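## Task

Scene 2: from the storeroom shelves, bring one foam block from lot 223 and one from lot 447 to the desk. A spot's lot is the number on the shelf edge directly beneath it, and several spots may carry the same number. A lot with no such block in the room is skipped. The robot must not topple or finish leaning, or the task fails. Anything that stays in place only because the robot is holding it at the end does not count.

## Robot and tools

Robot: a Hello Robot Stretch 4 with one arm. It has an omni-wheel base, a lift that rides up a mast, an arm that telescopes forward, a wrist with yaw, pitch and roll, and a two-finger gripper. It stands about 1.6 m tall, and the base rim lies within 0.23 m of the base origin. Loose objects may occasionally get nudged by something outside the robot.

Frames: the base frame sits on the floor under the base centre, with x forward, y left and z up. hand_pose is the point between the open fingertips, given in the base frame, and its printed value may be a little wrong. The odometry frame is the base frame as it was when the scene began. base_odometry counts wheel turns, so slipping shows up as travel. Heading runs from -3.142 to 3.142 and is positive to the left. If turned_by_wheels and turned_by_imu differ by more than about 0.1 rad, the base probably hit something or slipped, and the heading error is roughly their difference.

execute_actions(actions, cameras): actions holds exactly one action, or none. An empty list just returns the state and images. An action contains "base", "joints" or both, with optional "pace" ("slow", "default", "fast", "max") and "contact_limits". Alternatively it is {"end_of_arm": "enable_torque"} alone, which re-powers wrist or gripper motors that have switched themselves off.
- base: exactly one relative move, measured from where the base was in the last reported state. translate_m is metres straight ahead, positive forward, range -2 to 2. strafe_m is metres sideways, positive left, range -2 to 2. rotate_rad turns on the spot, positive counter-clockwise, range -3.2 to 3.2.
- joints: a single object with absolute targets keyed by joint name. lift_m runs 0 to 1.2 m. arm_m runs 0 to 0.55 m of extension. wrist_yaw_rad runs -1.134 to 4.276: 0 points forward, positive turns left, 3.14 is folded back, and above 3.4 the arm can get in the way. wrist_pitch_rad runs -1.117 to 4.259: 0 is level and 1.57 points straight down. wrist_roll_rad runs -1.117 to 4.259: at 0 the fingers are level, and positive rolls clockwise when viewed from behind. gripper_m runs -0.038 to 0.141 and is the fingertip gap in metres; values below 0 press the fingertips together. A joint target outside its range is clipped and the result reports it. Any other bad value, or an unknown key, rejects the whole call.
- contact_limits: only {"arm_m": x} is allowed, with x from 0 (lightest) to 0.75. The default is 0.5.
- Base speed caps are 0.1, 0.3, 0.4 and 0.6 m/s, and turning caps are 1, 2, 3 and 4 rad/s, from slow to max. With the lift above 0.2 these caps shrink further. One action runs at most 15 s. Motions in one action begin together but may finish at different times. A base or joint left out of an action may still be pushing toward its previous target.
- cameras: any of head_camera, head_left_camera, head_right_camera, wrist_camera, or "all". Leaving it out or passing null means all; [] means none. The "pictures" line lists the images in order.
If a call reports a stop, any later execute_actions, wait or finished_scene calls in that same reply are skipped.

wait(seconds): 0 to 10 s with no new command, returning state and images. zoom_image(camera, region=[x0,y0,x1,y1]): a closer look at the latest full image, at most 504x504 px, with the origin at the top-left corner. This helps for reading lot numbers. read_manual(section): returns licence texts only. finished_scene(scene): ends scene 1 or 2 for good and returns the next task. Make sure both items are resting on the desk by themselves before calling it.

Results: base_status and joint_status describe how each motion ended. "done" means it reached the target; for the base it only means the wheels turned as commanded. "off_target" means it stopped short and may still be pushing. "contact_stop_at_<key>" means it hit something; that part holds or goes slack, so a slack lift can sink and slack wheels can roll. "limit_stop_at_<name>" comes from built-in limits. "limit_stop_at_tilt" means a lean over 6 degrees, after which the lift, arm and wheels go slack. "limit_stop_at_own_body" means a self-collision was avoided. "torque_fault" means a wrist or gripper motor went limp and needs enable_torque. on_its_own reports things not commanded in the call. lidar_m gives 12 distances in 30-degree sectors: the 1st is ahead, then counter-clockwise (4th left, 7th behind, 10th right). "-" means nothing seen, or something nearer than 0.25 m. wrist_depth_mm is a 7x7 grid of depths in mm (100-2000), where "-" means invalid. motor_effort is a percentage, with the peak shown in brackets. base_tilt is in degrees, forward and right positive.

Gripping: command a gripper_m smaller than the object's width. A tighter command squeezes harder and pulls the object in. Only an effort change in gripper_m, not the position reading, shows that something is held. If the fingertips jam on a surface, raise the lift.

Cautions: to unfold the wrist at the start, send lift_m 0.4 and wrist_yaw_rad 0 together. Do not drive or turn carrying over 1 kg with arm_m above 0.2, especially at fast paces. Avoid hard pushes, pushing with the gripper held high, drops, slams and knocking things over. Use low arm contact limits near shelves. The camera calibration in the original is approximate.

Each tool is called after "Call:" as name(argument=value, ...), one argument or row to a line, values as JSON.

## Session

Call:
execute_actions(
  actions=[],
)

Scene clock: 0.00 s.
base_odometry: x=+0.000 y=+0.000 heading=+0.000 (m, m, rad; odometry frame)
turned_by_wheels: +0.000 (rad since the last result)
turned_by_imu: +0.000 (rad since the last result)
base_tilt: forward=-0.1 right=-0.5 (deg)
lidar_m: 0.57 0.60 0.77 1.65 1.68 0.97 0.85 0.85 1.09 2.55 0.99 0.64
base_status: not commanded
joint_positions: lift_m=+0.215 arm_m=+0.000 wrist_yaw_rad=+3.203 wrist_pitch_rad=-0.016 wrist_roll_rad=-0.004 gripper_m=+0.057
joint_status: not commanded
motor_effort: lift_m=+18 arm_m=+0 wrist_yaw_rad=-2 wrist_pitch_rad=-8 wrist_roll_rad=-1 gripper_m=-4 wheel_0=+0 wheel_1=+0 wheel_2=+0 (%)
hand_pose: x=-0.1228 y=+0.0697 z=+0.3978 quat_wxyz=(-0.030, +0.008, -0.002, +1.000) (m; base frame)
wrist_depth_mm: - 133 134 1808 1808 1921 1921 / - 110 135 1308 1756 1863 1863 / - 119 148 1756 1808 1863 1983 / 137 136 1430 1808 1863 1863 1983 / 1661 1708 1397 1756 1808 1921 1863 / 229 1255 201 1205 200 1281 1229 / 226 878 946 - 946 866 917
pictures: head_camera, head_left_camera, head_right_camera, wrist_camera
camera_calibration (this result's frames):
wrist_camera: T_world_to_cam=[[-0.021371, 0.999603, 0.0183417, -0.0893482], [0.0203403, 0.0187768, -0.999617, 0.448786], [-0.999565, -0.0209897, -0.0207335, 0.116581], [0, 0, 0, 1]] pos_world=[0.105492, 0.083333, 0.45267]
Images, in order (width x height): head_camera 420x560, head_left_camera 420x672, head_right_camera 420x672, wrist_camera 616x392.

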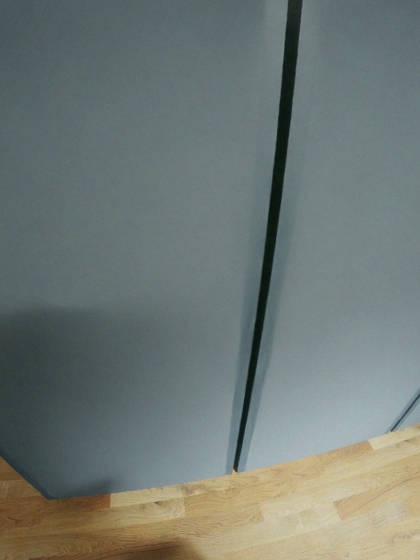

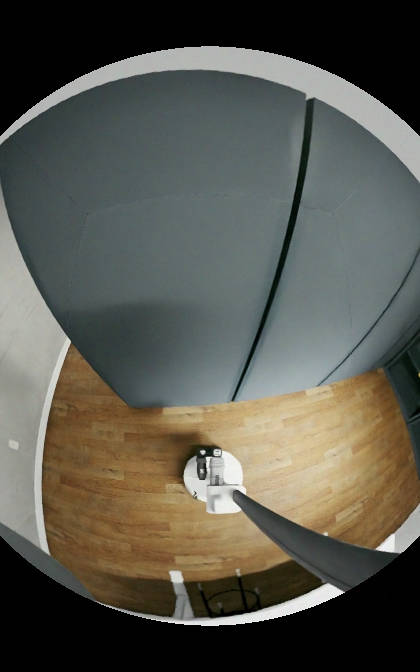

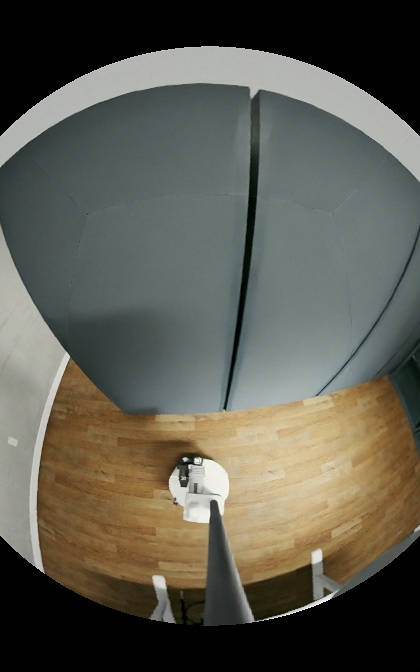

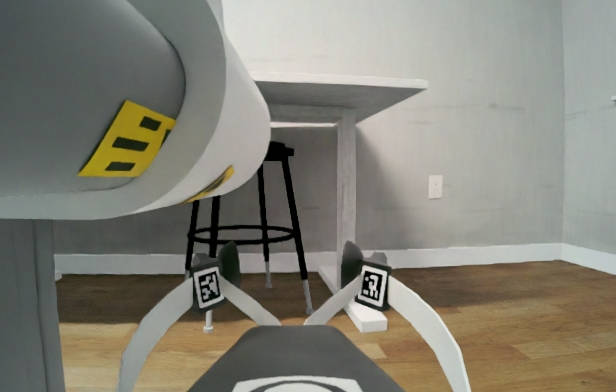

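Call:
execute_actions(
  actions=[
    {"base":{"rotate_rad":-1.42},"joints":{"lift_m":0.45}},
  ],
  cameras=[],
)

Call:
execute_actions(
  actions=[
    {"joints":{"wrist_yaw_rad":0,"lift_m":0.72}},
  ],
)

Scene clock: 2.33 s.
base_odometry: x=+0.000 y=+0.000 heading=-1.420 (m, m, rad; odometry frame)
turned_by_wheels: -1.420 (rad since the last result)
turned_by_imu: -1.406 (rad since the last result)
base_tilt: forward=+0.0 right=-0.4 (deg)
lidar_m: 2.21 0.82 0.62 0.58 0.62 0.87 1.67 1.74 0.87 0.86 0.88 1.23
base_status: done
joint_positions: lift_m=+0.450 arm_m=+0.000 wrist_yaw_rad=+3.203 wrist_pitch_rad=-0.016 wrist_roll_rad=-0.004 gripper_m=+0.057
joint_status: all done
motor_effort: lift_m=+25(28) arm_m=+0(0) wrist_yaw_rad=-1(1) wrist_pitch_rad=-5(6) wrist_roll_rad=-2(1) gripper_m=-3(2) wheel_0=+2(8) wheel_1=+2(10) wheel_2=+0(7) (%)
hand_pose: x=-0.1228 y=+0.0697 z=+0.6323 quat_wxyz=(-0.030, +0.008, -0.002, +1.000) (m; base frame)
wrist_depth_mm: - 132 134 1756 1756 1708 1756 / - 110 135 1808 1808 1708 1756 / - 120 149 1808 1808 1808 1756 / 137 136 1863 1808 1808 1808 1808 / 1863 1863 1808 1863 1808 1808 1808 / 229 1808 201 1863 200 1863 1618 / 227 1308 1430 - 1430 1336 1060
pictures: none
No camera images: the call's "cameras" was empty. Leave "cameras" out to get every camera's image.

Scene clock: 4.80 s.
base_odometry: x=+0.000 y=+0.000 heading=-1.420 (m, m, rad; odometry frame)
turned_by_wheels: +0.000 (rad since the last result)
turned_by_imu: +0.001 (rad since the last result)
base_tilt: forward=+0.0 right=-0.4 (deg)
lidar_m: 2.20 0.83 0.61 0.58 0.62 0.88 1.68 1.73 0.90 0.85 0.88 1.22
base_status: not commanded
joint_positions: lift_m=+0.720 arm_m=+0.000 wrist_yaw_rad=+0.001 wrist_pitch_rad=-0.016 wrist_roll_rad=-0.004 gripper_m=+0.057
joint_status: all done
motor_effort: lift_m=+24(26) arm_m=+0(0) wrist_yaw_rad=-4(11) wrist_pitch_rad=-5(4) wrist_roll_rad=-1(0) gripper_m=-2(2) wheel_0=+2(2) wheel_1=+2(2) wheel_2=+0(0) (%)
hand_pose: x=+0.4589 y=-0.0873 z=+0.9023 quat_wxyz=(+1.000, -0.002, -0.008, +0.000) (m; base frame)
wrist_depth_mm: 1025 1576 - - - - - / 1042 1576 - - - - - / 1042 1576 - - - - - / 1060 1661 - - - - - / 1042 1618 - - - - - / 1042 1366 201 - 199 - - / 1060 1308 1921 - 1983 1808 1863
pictures: head_camera, head_left_camera, head_right_camera, wrist_camera
camera_calibration (this result's frames):
wrist_camera: T_world_to_cam=[[-0.0390735, -0.999068, 0.0183437, -0.0955867], [-0.0214536, -0.0175147, -0.999616, 0.960247], [0.999006, -0.039452, -0.0207492, -0.213571], [0, 0, 0, 1]] pos_world=[0.230224, -0.0871049, 0.9572]
Images, in order (width x height): head_camera 420x560, head_left_camera 420x672, head_right_camera 420x672, wrist_camera 616x392.

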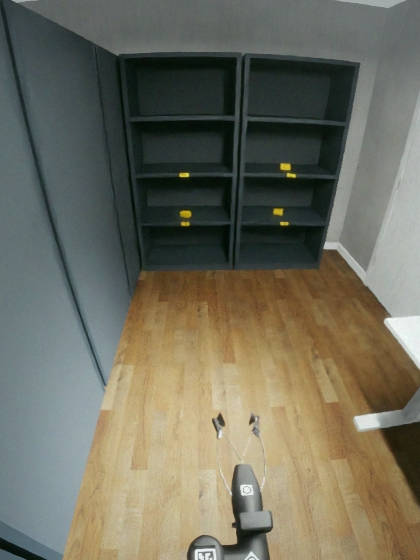

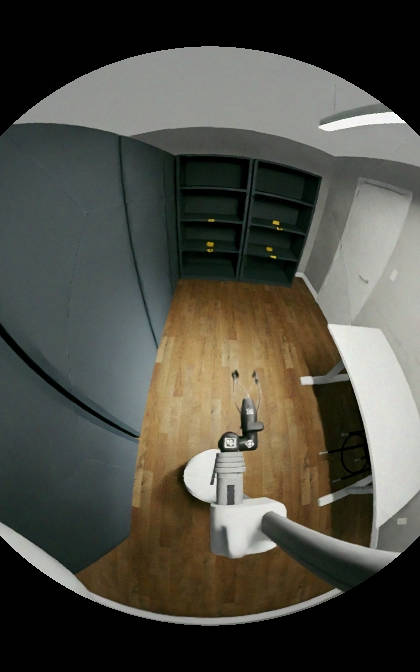

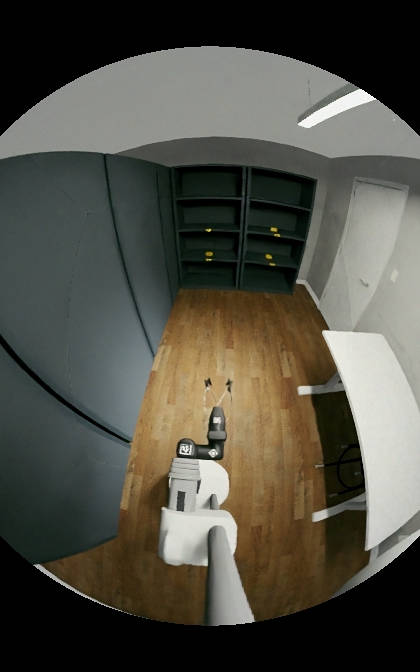

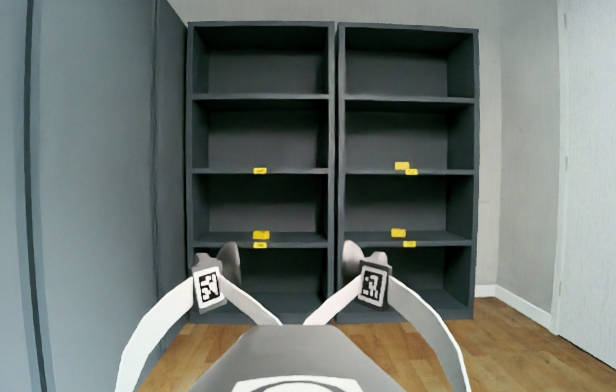

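Drive closer.

Call:
execute_actions(
  actions=[
    {"base":{"translate_m":1.2},"joints":{"lift_m":0.75,"wrist_pitch_rad":0.2},"pace":"fast"},
  ],
  cameras=["wrist_camera","head_camera"],
)

Call:
zoom_image(
  camera="wrist_camera",
  region=[112,0,616,300],
)

Scene clock: 9.63 s.
base_odometry: x=+0.181 y=-1.186 heading=-1.419 (m, m, rad; odometry frame)
turned_by_wheels: +0.000 (rad since the last result)
turned_by_imu: +0.006 (rad since the last result)
base_tilt: forward=+0.0 right=-0.5 (deg)
lidar_m: 1.33 0.81 0.58 0.52 0.60 0.84 2.91 1.26 0.90 0.91 1.73 1.42
base_status: done
joint_positions: lift_m=+0.750 arm_m=+0.000 wrist_yaw_rad=+0.000 wrist_pitch_rad=+0.202 wrist_roll_rad=-0.004 gripper_m=+0.057
joint_status: all done
motor_effort: lift_m=+24(27) arm_m=+0(0) wrist_yaw_rad=-2(3) wrist_pitch_rad=-4(4) wrist_roll_rad=-1(1) gripper_m=-1(1) wheel_0=+2(8) wheel_1=+2(9) wheel_2=+1(12) (%)
hand_pose: x=+0.4531 y=-0.0874 z=+0.8699 quat_wxyz=(+0.995, -0.002, +0.101, +0.000) (m; base frame)
wrist_depth_mm: 991 1336 1464 1464 1205 1537 1499 / 991 1281 1537 1537 1138 1537 1537 / 991 1366 1618 1576 1499 1618 1576 / 991 1308 1576 1576 1366 1661 1499 / 1008 1255 1229 1708 1255 1756 1499 / 991 1281 202 1537 200 1618 1499 / 976 1281 1336 - 1336 1366 1397
pictures: head_camera, wrist_camera
camera_calibration (this result's frames):
wrist_camera: T_world_to_cam=[[-0.034608, -0.99905, 0.026465, -0.104434], [-0.236998, -0.0175214, -0.971352, 1.00078], [0.970894, -0.0398887, -0.236166, -0.00828449], [0, 0, 0, 1]] pos_world=[0.241612, -0.0871301, 0.972917]
Images, in order (width x height): head_camera 420x560, wrist_camera 616x392.

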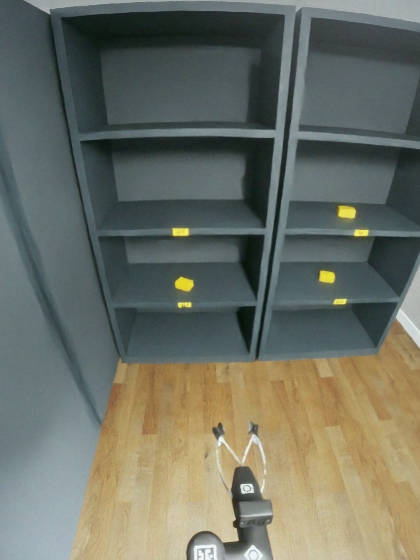

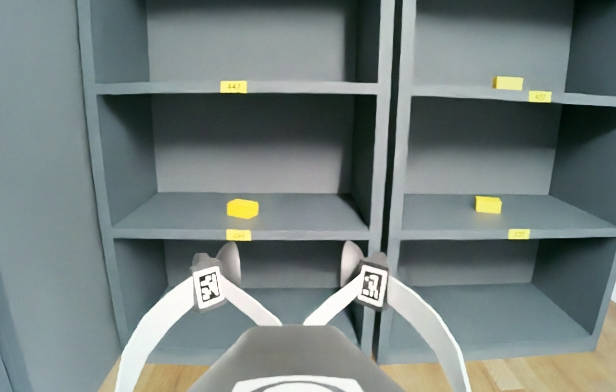

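Region (112, 0, 616, 300) of wrist_camera's 616x392 image, scaled by 1.000; it fills the top 300 rows of this view, and the rest is white.

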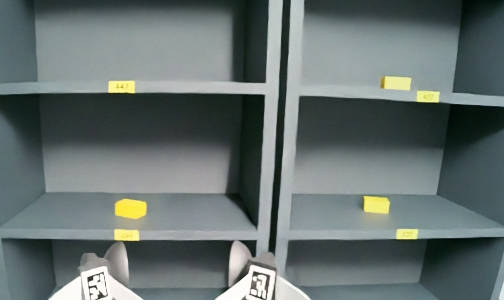

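Call:
execute_actions(
  actions=[
    {"base":{"translate_m":0.5},"joints":{"lift_m":0.72}},
  ],
  cameras=["wrist_camera","head_camera"],
)

Call:
zoom_image(
  camera="head_camera",
  region=[100,200,420,400],
)

Scene clock: 13.03 s.
base_odometry: x=+0.257 y=-1.680 heading=-1.419 (m, m, rad; odometry frame)
turned_by_wheels: +0.001 (rad since the last result)
turned_by_imu: +0.004 (rad since the last result)
base_tilt: forward=+0.0 right=-0.5 (deg)
lidar_m: 0.83 0.75 0.55 0.52 0.58 0.83 3.43 1.22 1.12 1.62 1.20 0.89
base_status: done
joint_positions: lift_m=+0.720 arm_m=+0.000 wrist_yaw_rad=+0.000 wrist_pitch_rad=+0.202 wrist_roll_rad=-0.004 gripper_m=+0.057
joint_status: all done
motor_effort: lift_m=+15(24) arm_m=+0(0) wrist_yaw_rad=-1(0) wrist_pitch_rad=-4(5) wrist_roll_rad=-1(1) gripper_m=-3(4) wheel_0=+3(7) wheel_1=+3(8) wheel_2=+2(8) (%)
hand_pose: x=+0.4531 y=-0.0874 z=+0.8406 quat_wxyz=(+0.995, -0.002, +0.101, +0.000) (m; base frame)
wrist_depth_mm: 854 1008 1008 1008 960 603 1042 / 788 1042 1042 1060 768 627 1042 / 891 1098 1078 1078 976 654 1118 / 891 1118 1160 1138 960 723 1182 / 842 946 917 991 842 878 976 / 768 741 201 732 200 778 809 / 854 1118 1281 - 842 1182 1255
pictures: head_camera, wrist_camera
camera_calibration (this result's frames):
wrist_camera: T_world_to_cam=[[-0.0346748, -0.999048, 0.0264676, -0.10365], [-0.237064, -0.0175055, -0.971336, 0.972354], [0.970875, -0.0399554, -0.236231, -0.0151338], [0, 0, 0, 1]] pos_world=[0.241609, -0.0871349, 0.943651]
Images, in order (width x height): head_camera 420x560, wrist_camera 616x392.

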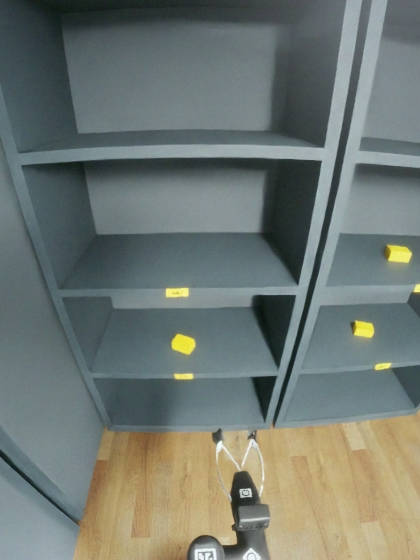

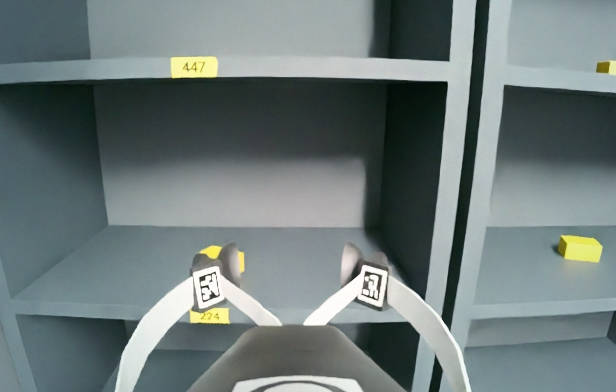

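Region (100, 200, 420, 400) of head_camera's 420x560 image, scaled by 1.575, with more detail than that image has; it fills the top 315 rows of this view, and the rest is white.

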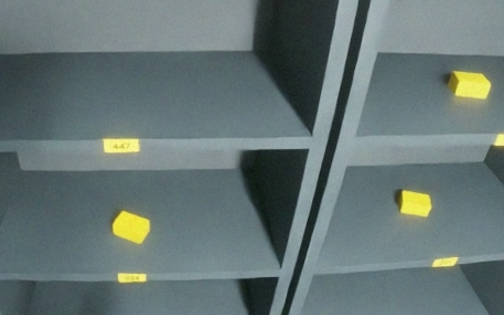

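Call:
execute_actions(
  actions=[
    {"base":{"strafe_m":-0.6},"joints":{"lift_m":0.8}},
  ],
  cameras=["wrist_camera","head_camera"],
)

Call:
zoom_image(
  camera="head_camera",
  region=[150,260,330,420],
)

Scene clock: 16.67 s.
base_odometry: x=-0.336 y=-1.771 heading=-1.419 (m, m, rad; odometry frame)
turned_by_wheels: +0.000 (rad since the last result)
turned_by_imu: +0.000 (rad since the last result)
base_tilt: forward=-0.1 right=-0.4 (deg)
lidar_m: 0.82 0.90 1.19 1.14 1.22 1.72 1.10 0.78 1.07 1.04 1.13 0.87
base_status: done
joint_positions: lift_m=+0.800 arm_m=+0.000 wrist_yaw_rad=+0.000 wrist_pitch_rad=+0.202 wrist_roll_rad=-0.004 gripper_m=+0.057
joint_status: all done
motor_effort: lift_m=+24(24) arm_m=+0(0) wrist_yaw_rad=-1(0) wrist_pitch_rad=-5(6) wrist_roll_rad=+0(0) gripper_m=-3(2) wheel_0=+1(10) wheel_1=+1(10) wheel_2=+0(4) (%)
hand_pose: x=+0.4531 y=-0.0874 z=+0.9199 quat_wxyz=(+0.995, -0.002, +0.101, +0.000) (m; base frame)
wrist_depth_mm: 976 591 991 991 1008 991 809 / 1008 597 1025 1025 1060 1025 820 / 1060 627 1060 1078 1098 1025 768 / 1098 654 1098 1138 1118 1138 820 / 1138 683 931 1160 1160 1098 820 / 831 707 201 842 199 866 798 / 741 732 741 - 759 750 768
pictures: head_camera, wrist_camera
camera_calibration (this result's frames):
wrist_camera: T_world_to_cam=[[-0.0346707, -0.999048, 0.0264682, -0.10575], [-0.237081, -0.0175063, -0.971332, 1.04934], [0.970871, -0.0399518, -0.236248, 0.00360761], [0, 0, 0, 1]] pos_world=[0.24161, -0.0871347, 1.02291]
Images, in order (width x height): head_camera 420x560, wrist_camera 616x392.

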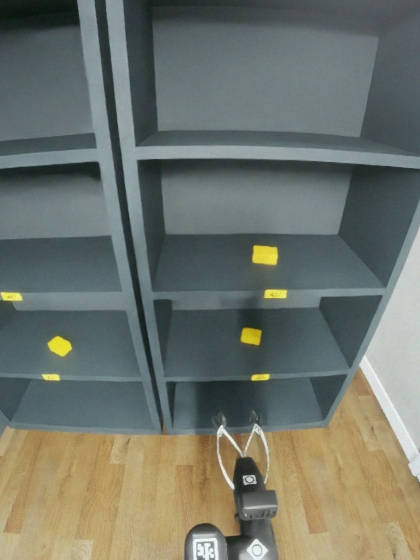

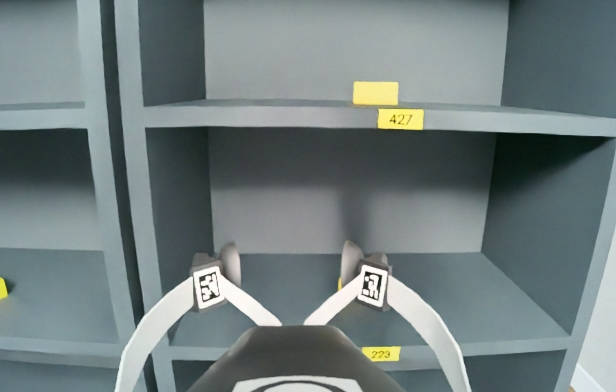

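Region (150, 260, 330, 420) of head_camera's 420x560 image, scaled by 2.800, with more detail than that image has.

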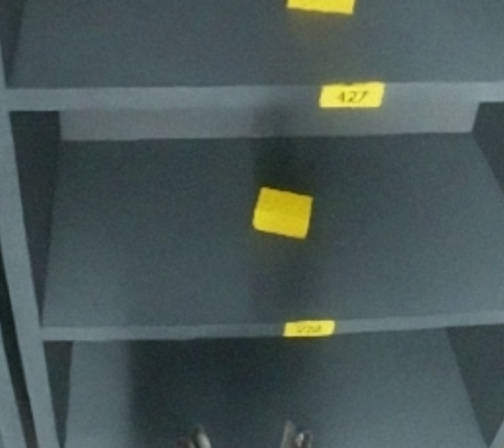

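Call:
execute_actions(
  actions=[
    {"base":{"strafe_m":-0.09},"joints":{"lift_m":0.53,"gripper_m":0.141}},
  ],
  cameras=[],
)

Call:
execute_actions(
  actions=[
    {"base":{"translate_m":0.2},"joints":{"arm_m":0.2}},
  ],
  cameras=["wrist_camera"],
)

Scene clock: 19.23 s.
base_odometry: x=-0.425 y=-1.785 heading=-1.419 (m, m, rad; odometry frame)
turned_by_wheels: +0.000 (rad since the last result)
turned_by_imu: +0.001 (rad since the last result)
base_tilt: forward=-0.1 right=-0.4 (deg)
lidar_m: 0.80 0.88 1.26 1.23 1.31 1.84 0.76 0.75 1.00 0.93 1.02 0.86
base_status: done
joint_positions: lift_m=+0.530 arm_m=+0.000 wrist_yaw_rad=+0.000 wrist_pitch_rad=+0.202 wrist_roll_rad=-0.004 gripper_m=+0.141
joint_status: all done
motor_effort: lift_m=+14(22) arm_m=+0(0) wrist_yaw_rad=+1(1) wrist_pitch_rad=-5(5) wrist_roll_rad=-1(1) gripper_m=+2(3) wheel_0=+1(10) wheel_1=+0(10) wheel_2=+0(1) (%)
hand_pose: x=+0.4530 y=-0.0874 z=+0.6507 quat_wxyz=(+0.995, -0.002, +0.101, +0.000) (m; base frame)
wrist_depth_mm: 569 750 991 1008 1008 976 691 / 585 750 1025 1042 1042 991 691 / 615 759 1078 1078 1078 991 699 / 647 707 788 809 809 809 683 / 683 661 1160 1160 1160 854 723 / 1098 707 1078 1098 1098 891 750 / 931 759 976 - 1008 904 1042
pictures: none
No camera images: the call's "cameras" was empty. Leave "cameras" out to get every camera's image.

Scene clock: 21.30 s.
base_odometry: x=-0.395 y=-1.983 heading=-1.418 (m, m, rad; odometry frame)
turned_by_wheels: +0.000 (rad since the last result)
turned_by_imu: +0.002 (rad since the last result)
base_tilt: forward=+0.0 right=-0.5 (deg)
lidar_m: 0.63 0.67 0.95 1.23 1.30 1.80 0.95 0.96 1.00 0.98 1.02 0.64
base_status: done
joint_positions: lift_m=+0.530 arm_m=+0.199 wrist_yaw_rad=+0.000 wrist_pitch_rad=+0.202 wrist_roll_rad=-0.004 gripper_m=+0.141
joint_status: all done
motor_effort: lift_m=+14(15) arm_m=+8(8) wrist_yaw_rad=-3(1) wrist_pitch_rad=-6(6) wrist_roll_rad=+0(1) gripper_m=+0(0) wheel_0=+1(7) wheel_1=+3(8) wheel_2=+1(10) (%)
hand_pose: x=+0.6521 y=-0.0874 z=+0.6507 quat_wxyz=(+0.995, -0.002, +0.101, +0.000) (m; base frame)
wrist_depth_mm: 477 615 621 627 627 634 634 / 484 640 640 647 647 654 661 / 488 661 668 683 683 683 676 / 492 683 699 699 707 723 699 / 462 504 512 480 455 525 525 / 368 343 349 351 349 364 379 / 303 298 314 - 317 303 310
pictures: wrist_camera
camera_calibration (this result's frames):
wrist_camera: T_world_to_cam=[[-0.034523, -0.999053, 0.0264728, -0.0917825], [-0.237211, -0.0175404, -0.9713, 0.835054], [0.970845, -0.0398118, -0.236381, -0.25309], [0, 0, 0, 1]] pos_world=[0.440627, -0.0871244, 0.753692]
Images, in order (width x height): wrist_camera 616x392.

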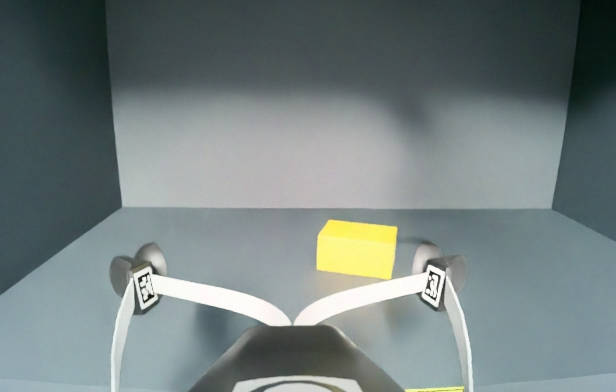

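Call:
execute_actions(
  actions=[
    {"base":{"strafe_m":-0.066},"joints":{"arm_m":0.32,"lift_m":0.495}},
  ],
  cameras=["wrist_camera"],
)

Scene clock: 23.20 s.
base_odometry: x=-0.460 y=-1.993 heading=-1.418 (m, m, rad; odometry frame)
turned_by_wheels: +0.000 (rad since the last result)
turned_by_imu: +0.001 (rad since the last result)
base_tilt: forward=+0.0 right=-0.5 (deg)
lidar_m: 0.62 0.68 0.98 1.28 1.36 1.96 0.93 0.95 0.92 0.91 0.97 0.64
base_status: done
joint_positions: lift_m=+0.495 arm_m=+0.319 wrist_yaw_rad=+0.000 wrist_pitch_rad=+0.202 wrist_roll_rad=-0.004 gripper_m=+0.141
joint_status: all done
motor_effort: lift_m=+14(14) arm_m=+8(9) wrist_yaw_rad=-2(1) wrist_pitch_rad=-4(5) wrist_roll_rad=+0(0) gripper_m=-1(2) wheel_0=+1(10) wheel_1=-2(10) wheel_2=+1(1) (%)
hand_pose: x=+0.7720 y=-0.0874 z=+0.6157 quat_wxyz=(+0.995, -0.002, +0.101, +0.000) (m; base frame)
wrist_depth_mm: 504 508 508 517 517 517 521 / 517 525 530 535 535 539 539 / 544 549 549 559 559 564 564 / 549 564 574 574 574 580 580 / 413 421 430 327 407 436 436 / 306 286 289 291 293 304 319 / 254 247 262 - 265 252 259
pictures: wrist_camera
camera_calibration (this result's frames):
wrist_camera: T_world_to_cam=[[-0.0346186, -0.99905, 0.0264749, -0.0866685], [-0.23727, -0.0175174, -0.971286, 0.829558], [0.970827, -0.0399062, -0.236438, -0.377807], [0, 0, 0, 1]] pos_world=[0.560614, -0.0871313, 0.718705]
Images, in order (width x height): wrist_camera 616x392.

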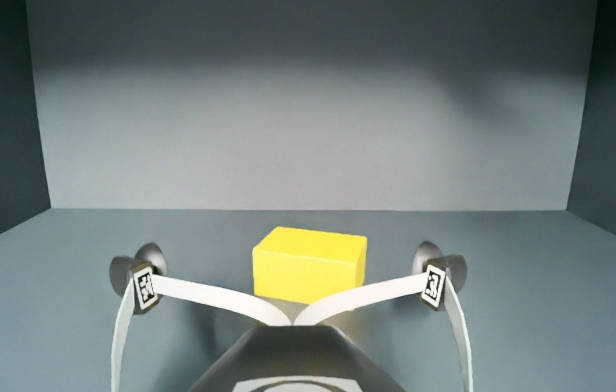

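Call:
execute_actions(
  actions=[
    {"joints":{"arm_m":0.43,"lift_m":0.483,"wrist_yaw_rad":-0.05}},
  ],
  cameras=["wrist_camera"],
)

Call:
execute_actions(
  actions=[
    {"joints":{"gripper_m":0.045}},
  ],
  cameras=["wrist_camera"],
)

Scene clock: 24.97 s.
base_odometry: x=-0.460 y=-1.993 heading=-1.418 (m, m, rad; odometry frame)
turned_by_wheels: +0.000 (rad since the last result)
turned_by_imu: +0.001 (rad since the last result)
base_tilt: forward=+0.0 right=-0.4 (deg)
lidar_m: 0.61 0.68 0.95 1.31 1.36 1.92 0.92 0.96 0.93 0.90 0.97 0.66
base_status: not commanded
joint_positions: lift_m=+0.483 arm_m=+0.429 wrist_yaw_rad=-0.050 wrist_pitch_rad=+0.202 wrist_roll_rad=-0.004 gripper_m=+0.141
joint_status: all done
motor_effort: lift_m=+14(14) arm_m=+9(8) wrist_yaw_rad=-3(2) wrist_pitch_rad=-6(5) wrist_roll_rad=-1(1) gripper_m=-1(2) wheel_0=+1(1) wheel_1=-2(2) wheel_2=+1(1) (%)
hand_pose: x=+0.8773 y=-0.1014 z=+0.6036 quat_wxyz=(+0.995, +0.001, +0.101, -0.025) (m; base frame)
wrist_depth_mm: 397 402 413 421 424 433 439 / 410 418 424 433 439 449 452 / 427 433 442 452 459 466 473 / 442 452 466 469 477 488 500 / 387 392 402 407 410 410 404 / 285 266 224 206 231 283 297 / 235 230 233 - 247 235 -
pictures: wrist_camera
camera_calibration (this result's frames):
wrist_camera: T_world_to_cam=[[-0.0844565, -0.996075, 0.026475, -0.0526697], [-0.237854, -0.00564862, -0.971284, 0.84434], [0.967622, -0.0883285, -0.236444, -0.485498], [0, 0, 0, 1]] pos_world=[0.66616, -0.0905769, 0.706695]
Images, in order (width x height): wrist_camera 616x392.

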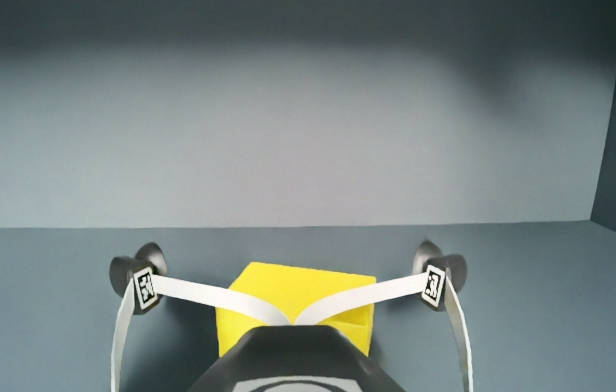

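Scene clock: 26.93 s.
base_odometry: x=-0.460 y=-1.993 heading=-1.418 (m, m, rad; odometry frame)
turned_by_wheels: +0.000 (rad since the last result)
turned_by_imu: +0.001 (rad since the last result)
base_tilt: forward=+0.0 right=-0.5 (deg)
lidar_m: 0.61 0.67 0.95 1.27 1.38 1.93 0.93 0.96 0.95 0.91 0.96 0.65
base_status: not commanded
joint_positions: lift_m=+0.483 arm_m=+0.429 wrist_yaw_rad=-0.051 wrist_pitch_rad=+0.200 wrist_roll_rad=-0.004 gripper_m=+0.045
joint_status: all done
motor_effort: lift_m=+15(14) arm_m=+8(8) wrist_yaw_rad=+1(2) wrist_pitch_rad=+2(6) wrist_roll_rad=-3(0) gripper_m=-7(4) wheel_0=+1(1) wheel_1=-2(2) wheel_2=+1(1) (%)
hand_pose: x=+0.8774 y=-0.1017 z=+0.6044 quat_wxyz=(+0.995, +0.001, +0.100, -0.025) (m; base frame)
wrist_depth_mm: 399 404 413 418 424 433 439 / 410 418 427 433 442 449 455 / 424 433 439 452 459 466 477 / 442 452 459 469 480 484 500 / 392 399 404 413 415 415 415 / 290 293 211 219 203 304 300 / 238 233 226 - 250 236 -
pictures: wrist_camera
camera_calibration (this result's frames):
wrist_camera: T_world_to_cam=[[-0.0855519, -0.995986, 0.0263361, -0.0519211], [-0.235176, -0.00549942, -0.971937, 0.84317], [0.96818, -0.0893447, -0.233761, -0.487609], [0, 0, 0, 1]] pos_world=[0.665945, -0.090641, 0.706892]
Images, in order (width x height): wrist_camera 616x392.

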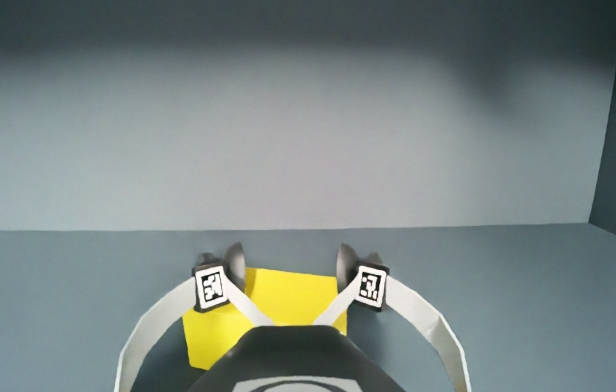

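Call:
execute_actions(
  actions=[
    {"joints":{"gripper_m":0.141}},
  ],
  cameras=[],
)

Call:
execute_actions(
  actions=[
    {"joints":{"arm_m":0.37,"lift_m":0.475}},
  ],
  cameras=["wrist_camera"],
)

Scene clock: 29.10 s.
base_odometry: x=-0.460 y=-1.993 heading=-1.418 (m, m, rad; odometry frame)
turned_by_wheels: +0.000 (rad since the last result)
turned_by_imu: +0.001 (rad since the last result)
base_tilt: forward=-0.1 right=-0.5 (deg)
lidar_m: 0.62 0.68 0.97 1.28 1.38 1.93 0.88 0.97 0.95 0.91 0.97 0.65
base_status: not commanded
joint_positions: lift_m=+0.483 arm_m=+0.429 wrist_yaw_rad=-0.051 wrist_pitch_rad=+0.200 wrist_roll_rad=-0.004 gripper_m=+0.141
joint_status: all done
motor_effort: lift_m=+15(14) arm_m=+8(8) wrist_yaw_rad=+0(2) wrist_pitch_rad=+2(3) wrist_roll_rad=-2(2) gripper_m=+0(4) wheel_0=+1(1) wheel_1=-2(2) wheel_2=+1(1) (%)
hand_pose: x=+0.8773 y=-0.1017 z=+0.6043 quat_wxyz=(+0.995, +0.001, +0.100, -0.025) (m; base frame)
wrist_depth_mm: 397 402 413 418 427 436 439 / 410 418 427 433 442 449 455 / 424 436 449 449 459 466 477 / 445 449 459 469 477 488 496 / 389 397 404 410 410 413 413 / 289 211 205 248 276 300 300 / 237 220 206 - 249 236 -
pictures: none
No camera images: the call's "cameras" was empty. Leave "cameras" out to get every camera's image.

Scene clock: 30.17 s.
base_odometry: x=-0.460 y=-1.993 heading=-1.418 (m, m, rad; odometry frame)
turned_by_wheels: +0.000 (rad since the last result)
turned_by_imu: +0.000 (rad since the last result)
base_tilt: forward=+0.0 right=-0.5 (deg)
lidar_m: 0.62 0.66 0.97 1.29 1.37 1.91 0.92 0.96 0.92 0.91 0.96 0.65
base_status: not commanded
joint_positions: lift_m=+0.475 arm_m=+0.371 wrist_yaw_rad=-0.050 wrist_pitch_rad=+0.202 wrist_roll_rad=-0.004 gripper_m=+0.141
joint_status: all done
motor_effort: lift_m=+15(13) arm_m=-8(10) wrist_yaw_rad=-1(5) wrist_pitch_rad=-5(33) wrist_roll_rad=-2(11) gripper_m=-2(1) wheel_0=+1(1) wheel_1=-2(2) wheel_2=+0(1) (%)
hand_pose: x=+0.8203 y=-0.1014 z=+0.5957 quat_wxyz=(+0.995, +0.001, +0.101, -0.025) (m; base frame)
wrist_depth_mm: 445 452 462 473 477 484 496 / 462 473 480 492 500 504 508 / 480 492 500 508 521 525 539 / 500 504 517 530 530 544 544 / 368 373 255 362 387 387 384 / 270 253 237 243 258 268 281 / 223 220 232 - 235 224 -
pictures: wrist_camera
camera_calibration (this result's frames):
wrist_camera: T_world_to_cam=[[-0.0845707, -0.996073, 0.0261865, -0.0570243], [-0.237536, -0.00536907, -0.971364, 0.822884], [0.96769, -0.0883692, -0.23615, -0.432433], [0, 0, 0, 1]] pos_world=[0.609104, -0.090596, 0.698694]
Images, in order (width x height): wrist_camera 616x392.

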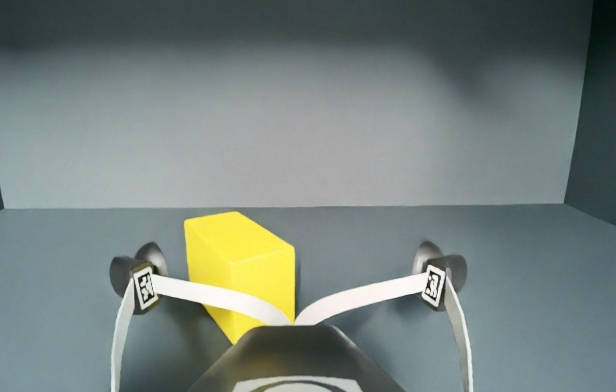

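Call:
execute_actions(
  actions=[
    {"joints":{"wrist_yaw_rad":0.1,"arm_m":0.385}},
  ],
  cameras=["wrist_camera","head_camera"],
)

Scene clock: 31.10 s.
base_odometry: x=-0.460 y=-1.993 heading=-1.418 (m, m, rad; odometry frame)
turned_by_wheels: +0.000 (rad since the last result)
turned_by_imu: +0.000 (rad since the last result)
base_tilt: forward=+0.0 right=-0.5 (deg)
lidar_m: 0.63 0.68 0.94 1.28 1.38 1.93 0.90 0.95 0.91 0.91 0.97 0.64
base_status: not commanded
joint_positions: lift_m=+0.475 arm_m=+0.384 wrist_yaw_rad=+0.100 wrist_pitch_rad=+0.202 wrist_roll_rad=-0.004 gripper_m=+0.141
joint_status: all done
motor_effort: lift_m=+15(14) arm_m=+8(8) wrist_yaw_rad=+0(4) wrist_pitch_rad=-6(5) wrist_roll_rad=-3(1) gripper_m=+1(0) wheel_0=+1(1) wheel_1=-2(2) wheel_2=+1(0) (%)
hand_pose: x=+0.8443 y=-0.0589 z=+0.5957 quat_wxyz=(+0.994, -0.007, +0.101, +0.050) (m; base frame)
wrist_depth_mm: 466 459 455 445 442 433 427 / 477 477 477 462 459 449 442 / 496 500 492 484 473 469 462 / 477 512 508 500 488 488 480 / 368 375 379 240 387 389 384 / 272 254 256 204 258 270 282 / 224 220 232 - 235 224 -
pictures: head_camera, wrist_camera
camera_calibration (this result's frames):
wrist_camera: T_world_to_cam=[[0.0647174, -0.997559, 0.0262077, -0.138788], [-0.234174, -0.0407111, -0.971342, 0.823864], [0.970038, 0.0567256, -0.236237, -0.445329], [0, 0, 0, 1]] pos_world=[0.633896, -0.079647, 0.698688]
Images, in order (width x height): head_camera 420x560, wrist_camera 616x392.

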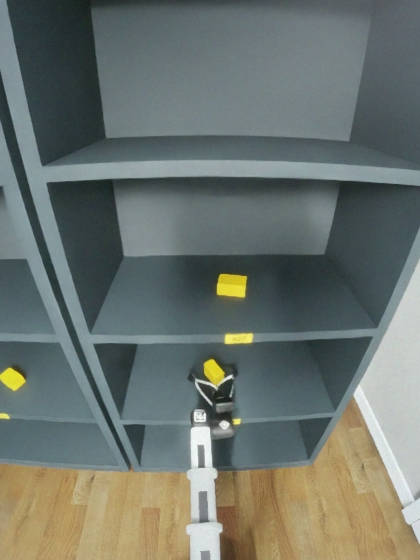

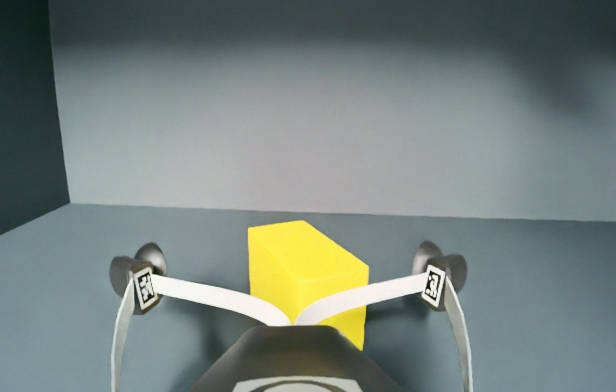

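Call:
execute_actions(
  actions=[
    {"joints":{"gripper_m":0.0}},
  ],
  cameras=["wrist_camera"],
)

Call:
execute_actions(
  actions=[
    {"joints":{"lift_m":0.51}},
  ],
  cameras=["wrist_camera"],
)

Scene clock: 33.73 s.
base_odometry: x=-0.460 y=-1.993 heading=-1.418 (m, m, rad; odometry frame)
turned_by_wheels: +0.000 (rad since the last result)
turned_by_imu: +0.001 (rad since the last result)
base_tilt: forward=-0.1 right=-0.5 (deg)
lidar_m: 0.62 0.68 0.97 1.29 1.37 1.92 0.93 0.96 0.94 0.90 0.96 0.64
base_status: not commanded
joint_positions: lift_m=+0.475 arm_m=+0.384 wrist_yaw_rad=+0.100 wrist_pitch_rad=+0.202 wrist_roll_rad=-0.004 gripper_m=+0.000
joint_status: all done
motor_effort: lift_m=+15(15) arm_m=+8(8) wrist_yaw_rad=+0(2) wrist_pitch_rad=-6(7) wrist_roll_rad=-2(1) gripper_m=-17(17) wheel_0=+1(1) wheel_1=-2(2) wheel_2=+0(0) (%)
hand_pose: x=+0.8443 y=-0.0589 z=+0.5956 quat_wxyz=(+0.994, -0.007, +0.101, +0.050) (m; base frame)
wrist_depth_mm: 466 462 455 445 442 433 427 / 473 480 473 466 459 449 439 / 492 500 492 484 477 469 459 / 473 517 512 500 492 484 480 / 370 375 355 233 389 387 384 / 271 253 190 201 191 283 281 / 224 217 231 - 235 222 -
pictures: wrist_camera
camera_calibration (this result's frames):
wrist_camera: T_world_to_cam=[[0.0647592, -0.997557, 0.0262142, -0.138815], [-0.234345, -0.0407373, -0.9713, 0.823931], [0.969994, 0.0567575, -0.23641, -0.445192], [0, 0, 0, 1]] pos_world=[0.633907, -0.0796432, 0.698675]
Images, in order (width x height): wrist_camera 616x392.

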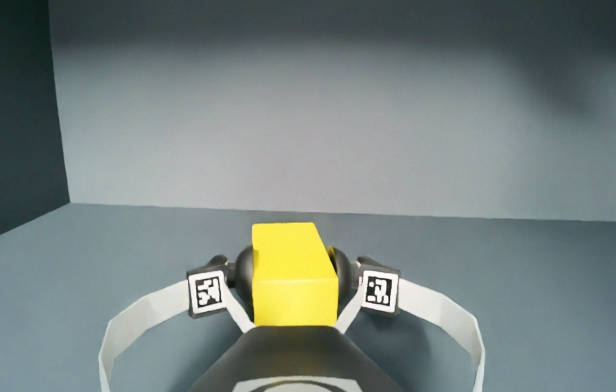

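Scene clock: 34.70 s.
base_odometry: x=-0.460 y=-1.993 heading=-1.418 (m, m, rad; odometry frame)
turned_by_wheels: +0.000 (rad since the last result)
turned_by_imu: +0.000 (rad since the last result)
base_tilt: forward=+0.0 right=-0.4 (deg)
lidar_m: 0.61 0.66 0.96 1.29 1.36 1.92 0.93 0.96 0.94 0.91 0.96 0.63
base_status: not commanded
joint_positions: lift_m=+0.510 arm_m=+0.384 wrist_yaw_rad=+0.100 wrist_pitch_rad=+0.203 wrist_roll_rad=-0.004 gripper_m=+0.000
joint_status: all done
motor_effort: lift_m=+25(26) arm_m=+8(8) wrist_yaw_rad=+1(0) wrist_pitch_rad=-5(6) wrist_roll_rad=-2(1) gripper_m=-17(20) wheel_0=+1(1) wheel_1=-2(2) wheel_2=+1(1) (%)
hand_pose: x=+0.8443 y=-0.0589 z=+0.6298 quat_wxyz=(+0.994, -0.007, +0.101, +0.050) (m; base frame)
wrist_depth_mm: 469 462 455 449 439 430 427 / 480 477 473 466 459 449 439 / 496 500 488 484 477 466 459 / 504 521 512 504 496 484 477 / 449 452 433 234 469 469 469 / 329 309 190 201 192 343 342 / 272 263 281 - 285 270 278
pictures: wrist_camera
camera_calibration (this result's frames):
wrist_camera: T_world_to_cam=[[0.0647739, -0.997555, 0.0262204, -0.139723], [-0.234523, -0.0407574, -0.971256, 0.85719], [0.96995, 0.0567628, -0.23659, -0.436968], [0, 0, 0, 1]] pos_world=[0.633918, -0.0796416, 0.732832]
Images, in order (width x height): wrist_camera 616x392.

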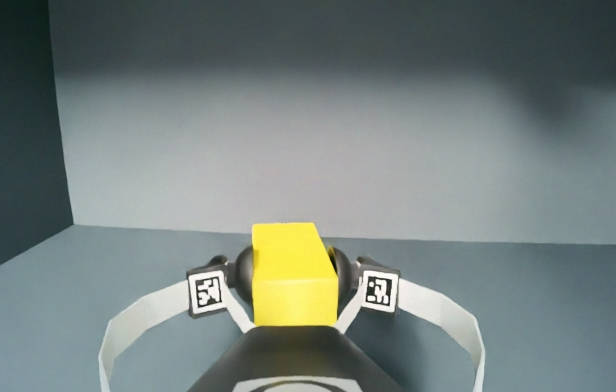

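Call:
execute_actions(
  actions=[
    {"base":{"translate_m":-0.5},"joints":{"arm_m":0,"wrist_yaw_rad":0}},
  ],
  cameras=[],
)

Call:
execute_actions(
  actions=[
    {"base":{"rotate_rad":-2.1},"joints":{"lift_m":0.83,"wrist_pitch_rad":0.5}},
  ],
  cameras=["wrist_camera","head_camera"],
)

Scene clock: 38.17 s.
base_odometry: x=-0.536 y=-1.498 heading=-1.419 (m, m, rad; odometry frame)
turned_by_wheels: +0.000 (rad since the last result)
turned_by_imu: -0.001 (rad since the last result)
base_tilt: forward=+0.0 right=-0.4 (deg)
lidar_m: 1.12 1.19 1.35 1.30 1.35 1.94 0.49 0.44 0.61 0.87 0.96 1.18
base_status: done
joint_positions: lift_m=+0.510 arm_m=+0.001 wrist_yaw_rad=+0.000 wrist_pitch_rad=+0.203 wrist_roll_rad=-0.004 gripper_m=+0.000
joint_status: all done
motor_effort: lift_m=+25(25) arm_m=-8(10) wrist_yaw_rad=-3(2) wrist_pitch_rad=-7(8) wrist_roll_rad=-2(2) gripper_m=-19(18) wheel_0=-2(7) wheel_1=-2(8) wheel_2=-1(11) (%)
hand_pose: x=+0.4549 y=-0.0875 z=+0.6297 quat_wxyz=(+0.995, -0.002, +0.101, +0.000) (m; base frame)
wrist_depth_mm: 1229 904 1255 1255 1281 1042 1205 / 1281 917 1308 1308 1336 1042 1205 / 1308 931 1336 1366 1308 1366 1205 / 1430 960 1397 1464 1430 1430 1205 / 1464 1025 1366 233 1430 1499 1205 / 1118 1025 191 202 191 1255 1182 / 1042 991 1060 - 1078 1025 1042
pictures: none
No camera images: the call's "cameras" was empty. Leave "cameras" out to get every camera's image.

Scene clock: 40.50 s.
base_odometry: x=-0.536 y=-1.498 heading=+2.765 (m, m, rad; odometry frame)
turned_by_wheels: -2.100 (rad since the last result)
turned_by_imu: -2.079 (rad since the last result)
base_tilt: forward=+0.0 right=-0.4 (deg)
lidar_m: 0.58 0.88 0.94 1.19 1.10 1.20 1.34 1.30 1.39 1.91 0.49 0.43
base_status: done
joint_positions: lift_m=+0.830 arm_m=+0.001 wrist_yaw_rad=+0.000 wrist_pitch_rad=+0.502 wrist_roll_rad=-0.004 gripper_m=+0.000
joint_status: all done
motor_effort: lift_m=+25(26) arm_m=-9(8) wrist_yaw_rad=+0(1) wrist_pitch_rad=-5(5) wrist_roll_rad=-1(2) gripper_m=-20(16) wheel_0=+2(7) wheel_1=+2(9) wheel_2=+0(7) (%)
hand_pose: x=+0.4252 y=-0.0874 z=+0.8689 quat_wxyz=(+0.969, -0.002, +0.248, +0.001) (m; base frame)
wrist_depth_mm: 609 661 750 854 991 1182 1430 / 640 707 798 904 1008 1138 1182 / 676 759 809 732 750 759 788 / 732 820 931 585 569 580 580 / 778 878 946 234 462 469 469 / 831 891 190 201 191 387 389 / 866 1042 1118 - 1098 334 342
pictures: head_camera, wrist_camera
camera_calibration (this result's frames):
wrist_camera: T_world_to_cam=[[-0.0253108, -0.999054, 0.0353609, -0.117051], [-0.513596, -0.0173515, -0.857856, 1.01222], [0.857658, -0.0398743, -0.512671, 0.306904], [0, 0, 0, 1]] pos_world=[0.253691, -0.0871395, 1.02982]
Images, in order (width x height): head_camera 420x560, wrist_camera 616x392.

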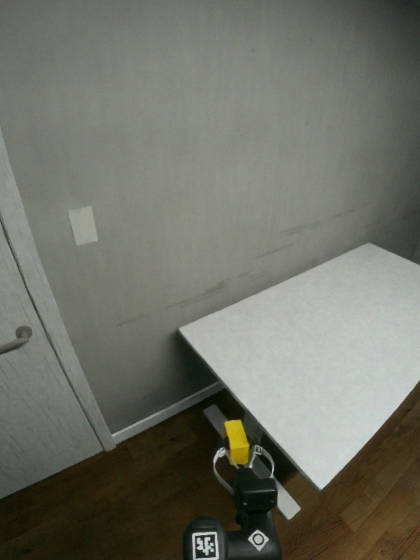

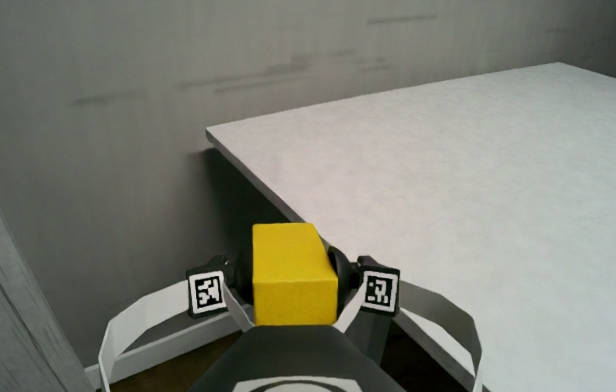

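Call:
execute_actions(
  actions=[
    {"base":{"rotate_rad":-0.4},"joints":{"arm_m":0.3,"lift_m":0.8}},
  ],
  cameras=["wrist_camera","head_camera"],
)

Scene clock: 42.77 s.
base_odometry: x=-0.536 y=-1.498 heading=+2.365 (m, m, rad; odometry frame)
turned_by_wheels: -0.400 (rad since the last result)
turned_by_imu: -0.395 (rad since the last result)
base_tilt: forward=+0.0 right=-0.5 (deg)
lidar_m: 0.46 0.73 0.86 0.99 1.16 1.13 1.24 1.32 1.30 1.42 2.21 0.43
base_status: done
joint_positions: lift_m=+0.800 arm_m=+0.299 wrist_yaw_rad=+0.000 wrist_pitch_rad=+0.502 wrist_roll_rad=-0.004 gripper_m=+0.000
joint_status: all done
motor_effort: lift_m=+14(23) arm_m=+8(8) wrist_yaw_rad=-2(2) wrist_pitch_rad=-5(6) wrist_roll_rad=+0(0) gripper_m=-19(19) wheel_0=+3(7) wheel_1=+0(7) wheel_2=-1(6) (%)
hand_pose: x=+0.7223 y=-0.0874 z=+0.8397 quat_wxyz=(+0.969, -0.002, +0.249, +0.001) (m; base frame)
wrist_depth_mm: 574 683 854 1118 1499 - - / 597 715 854 946 946 1008 1078 / 603 634 640 647 668 683 699 / 488 496 496 500 508 517 521 / 394 402 392 233 415 418 418 / 332 320 191 201 191 347 347 / 294 287 303 - 309 297 307
pictures: head_camera, wrist_camera
camera_calibration (this result's frames):
wrist_camera: T_world_to_cam=[[-0.0252611, -0.999055, 0.0353638, -0.108527], [-0.513675, -0.0173758, -0.857809, 1.13975], [0.857613, -0.0398348, -0.51275, 0.0372714], [0, 0, 0, 1]] pos_world=[0.550757, -0.0871357, 1.00064]
Images, in order (width x height): head_camera 420x560, wrist_camera 616x392.

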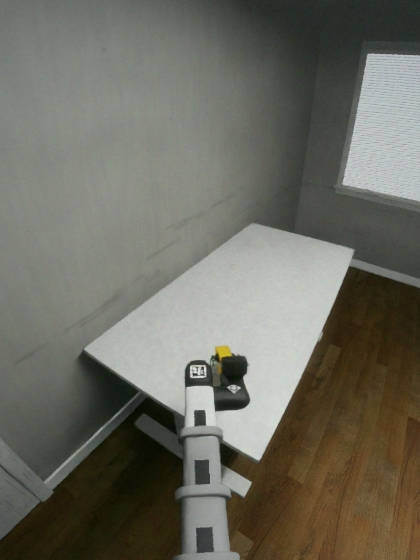

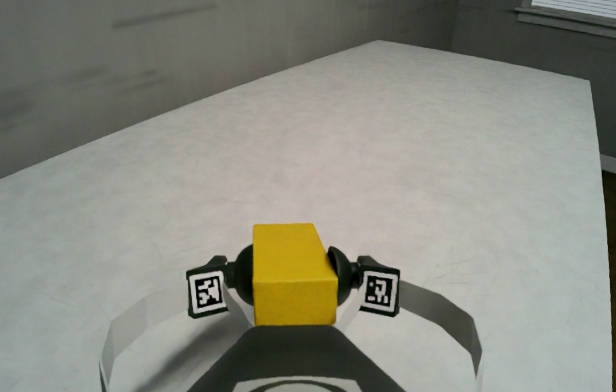

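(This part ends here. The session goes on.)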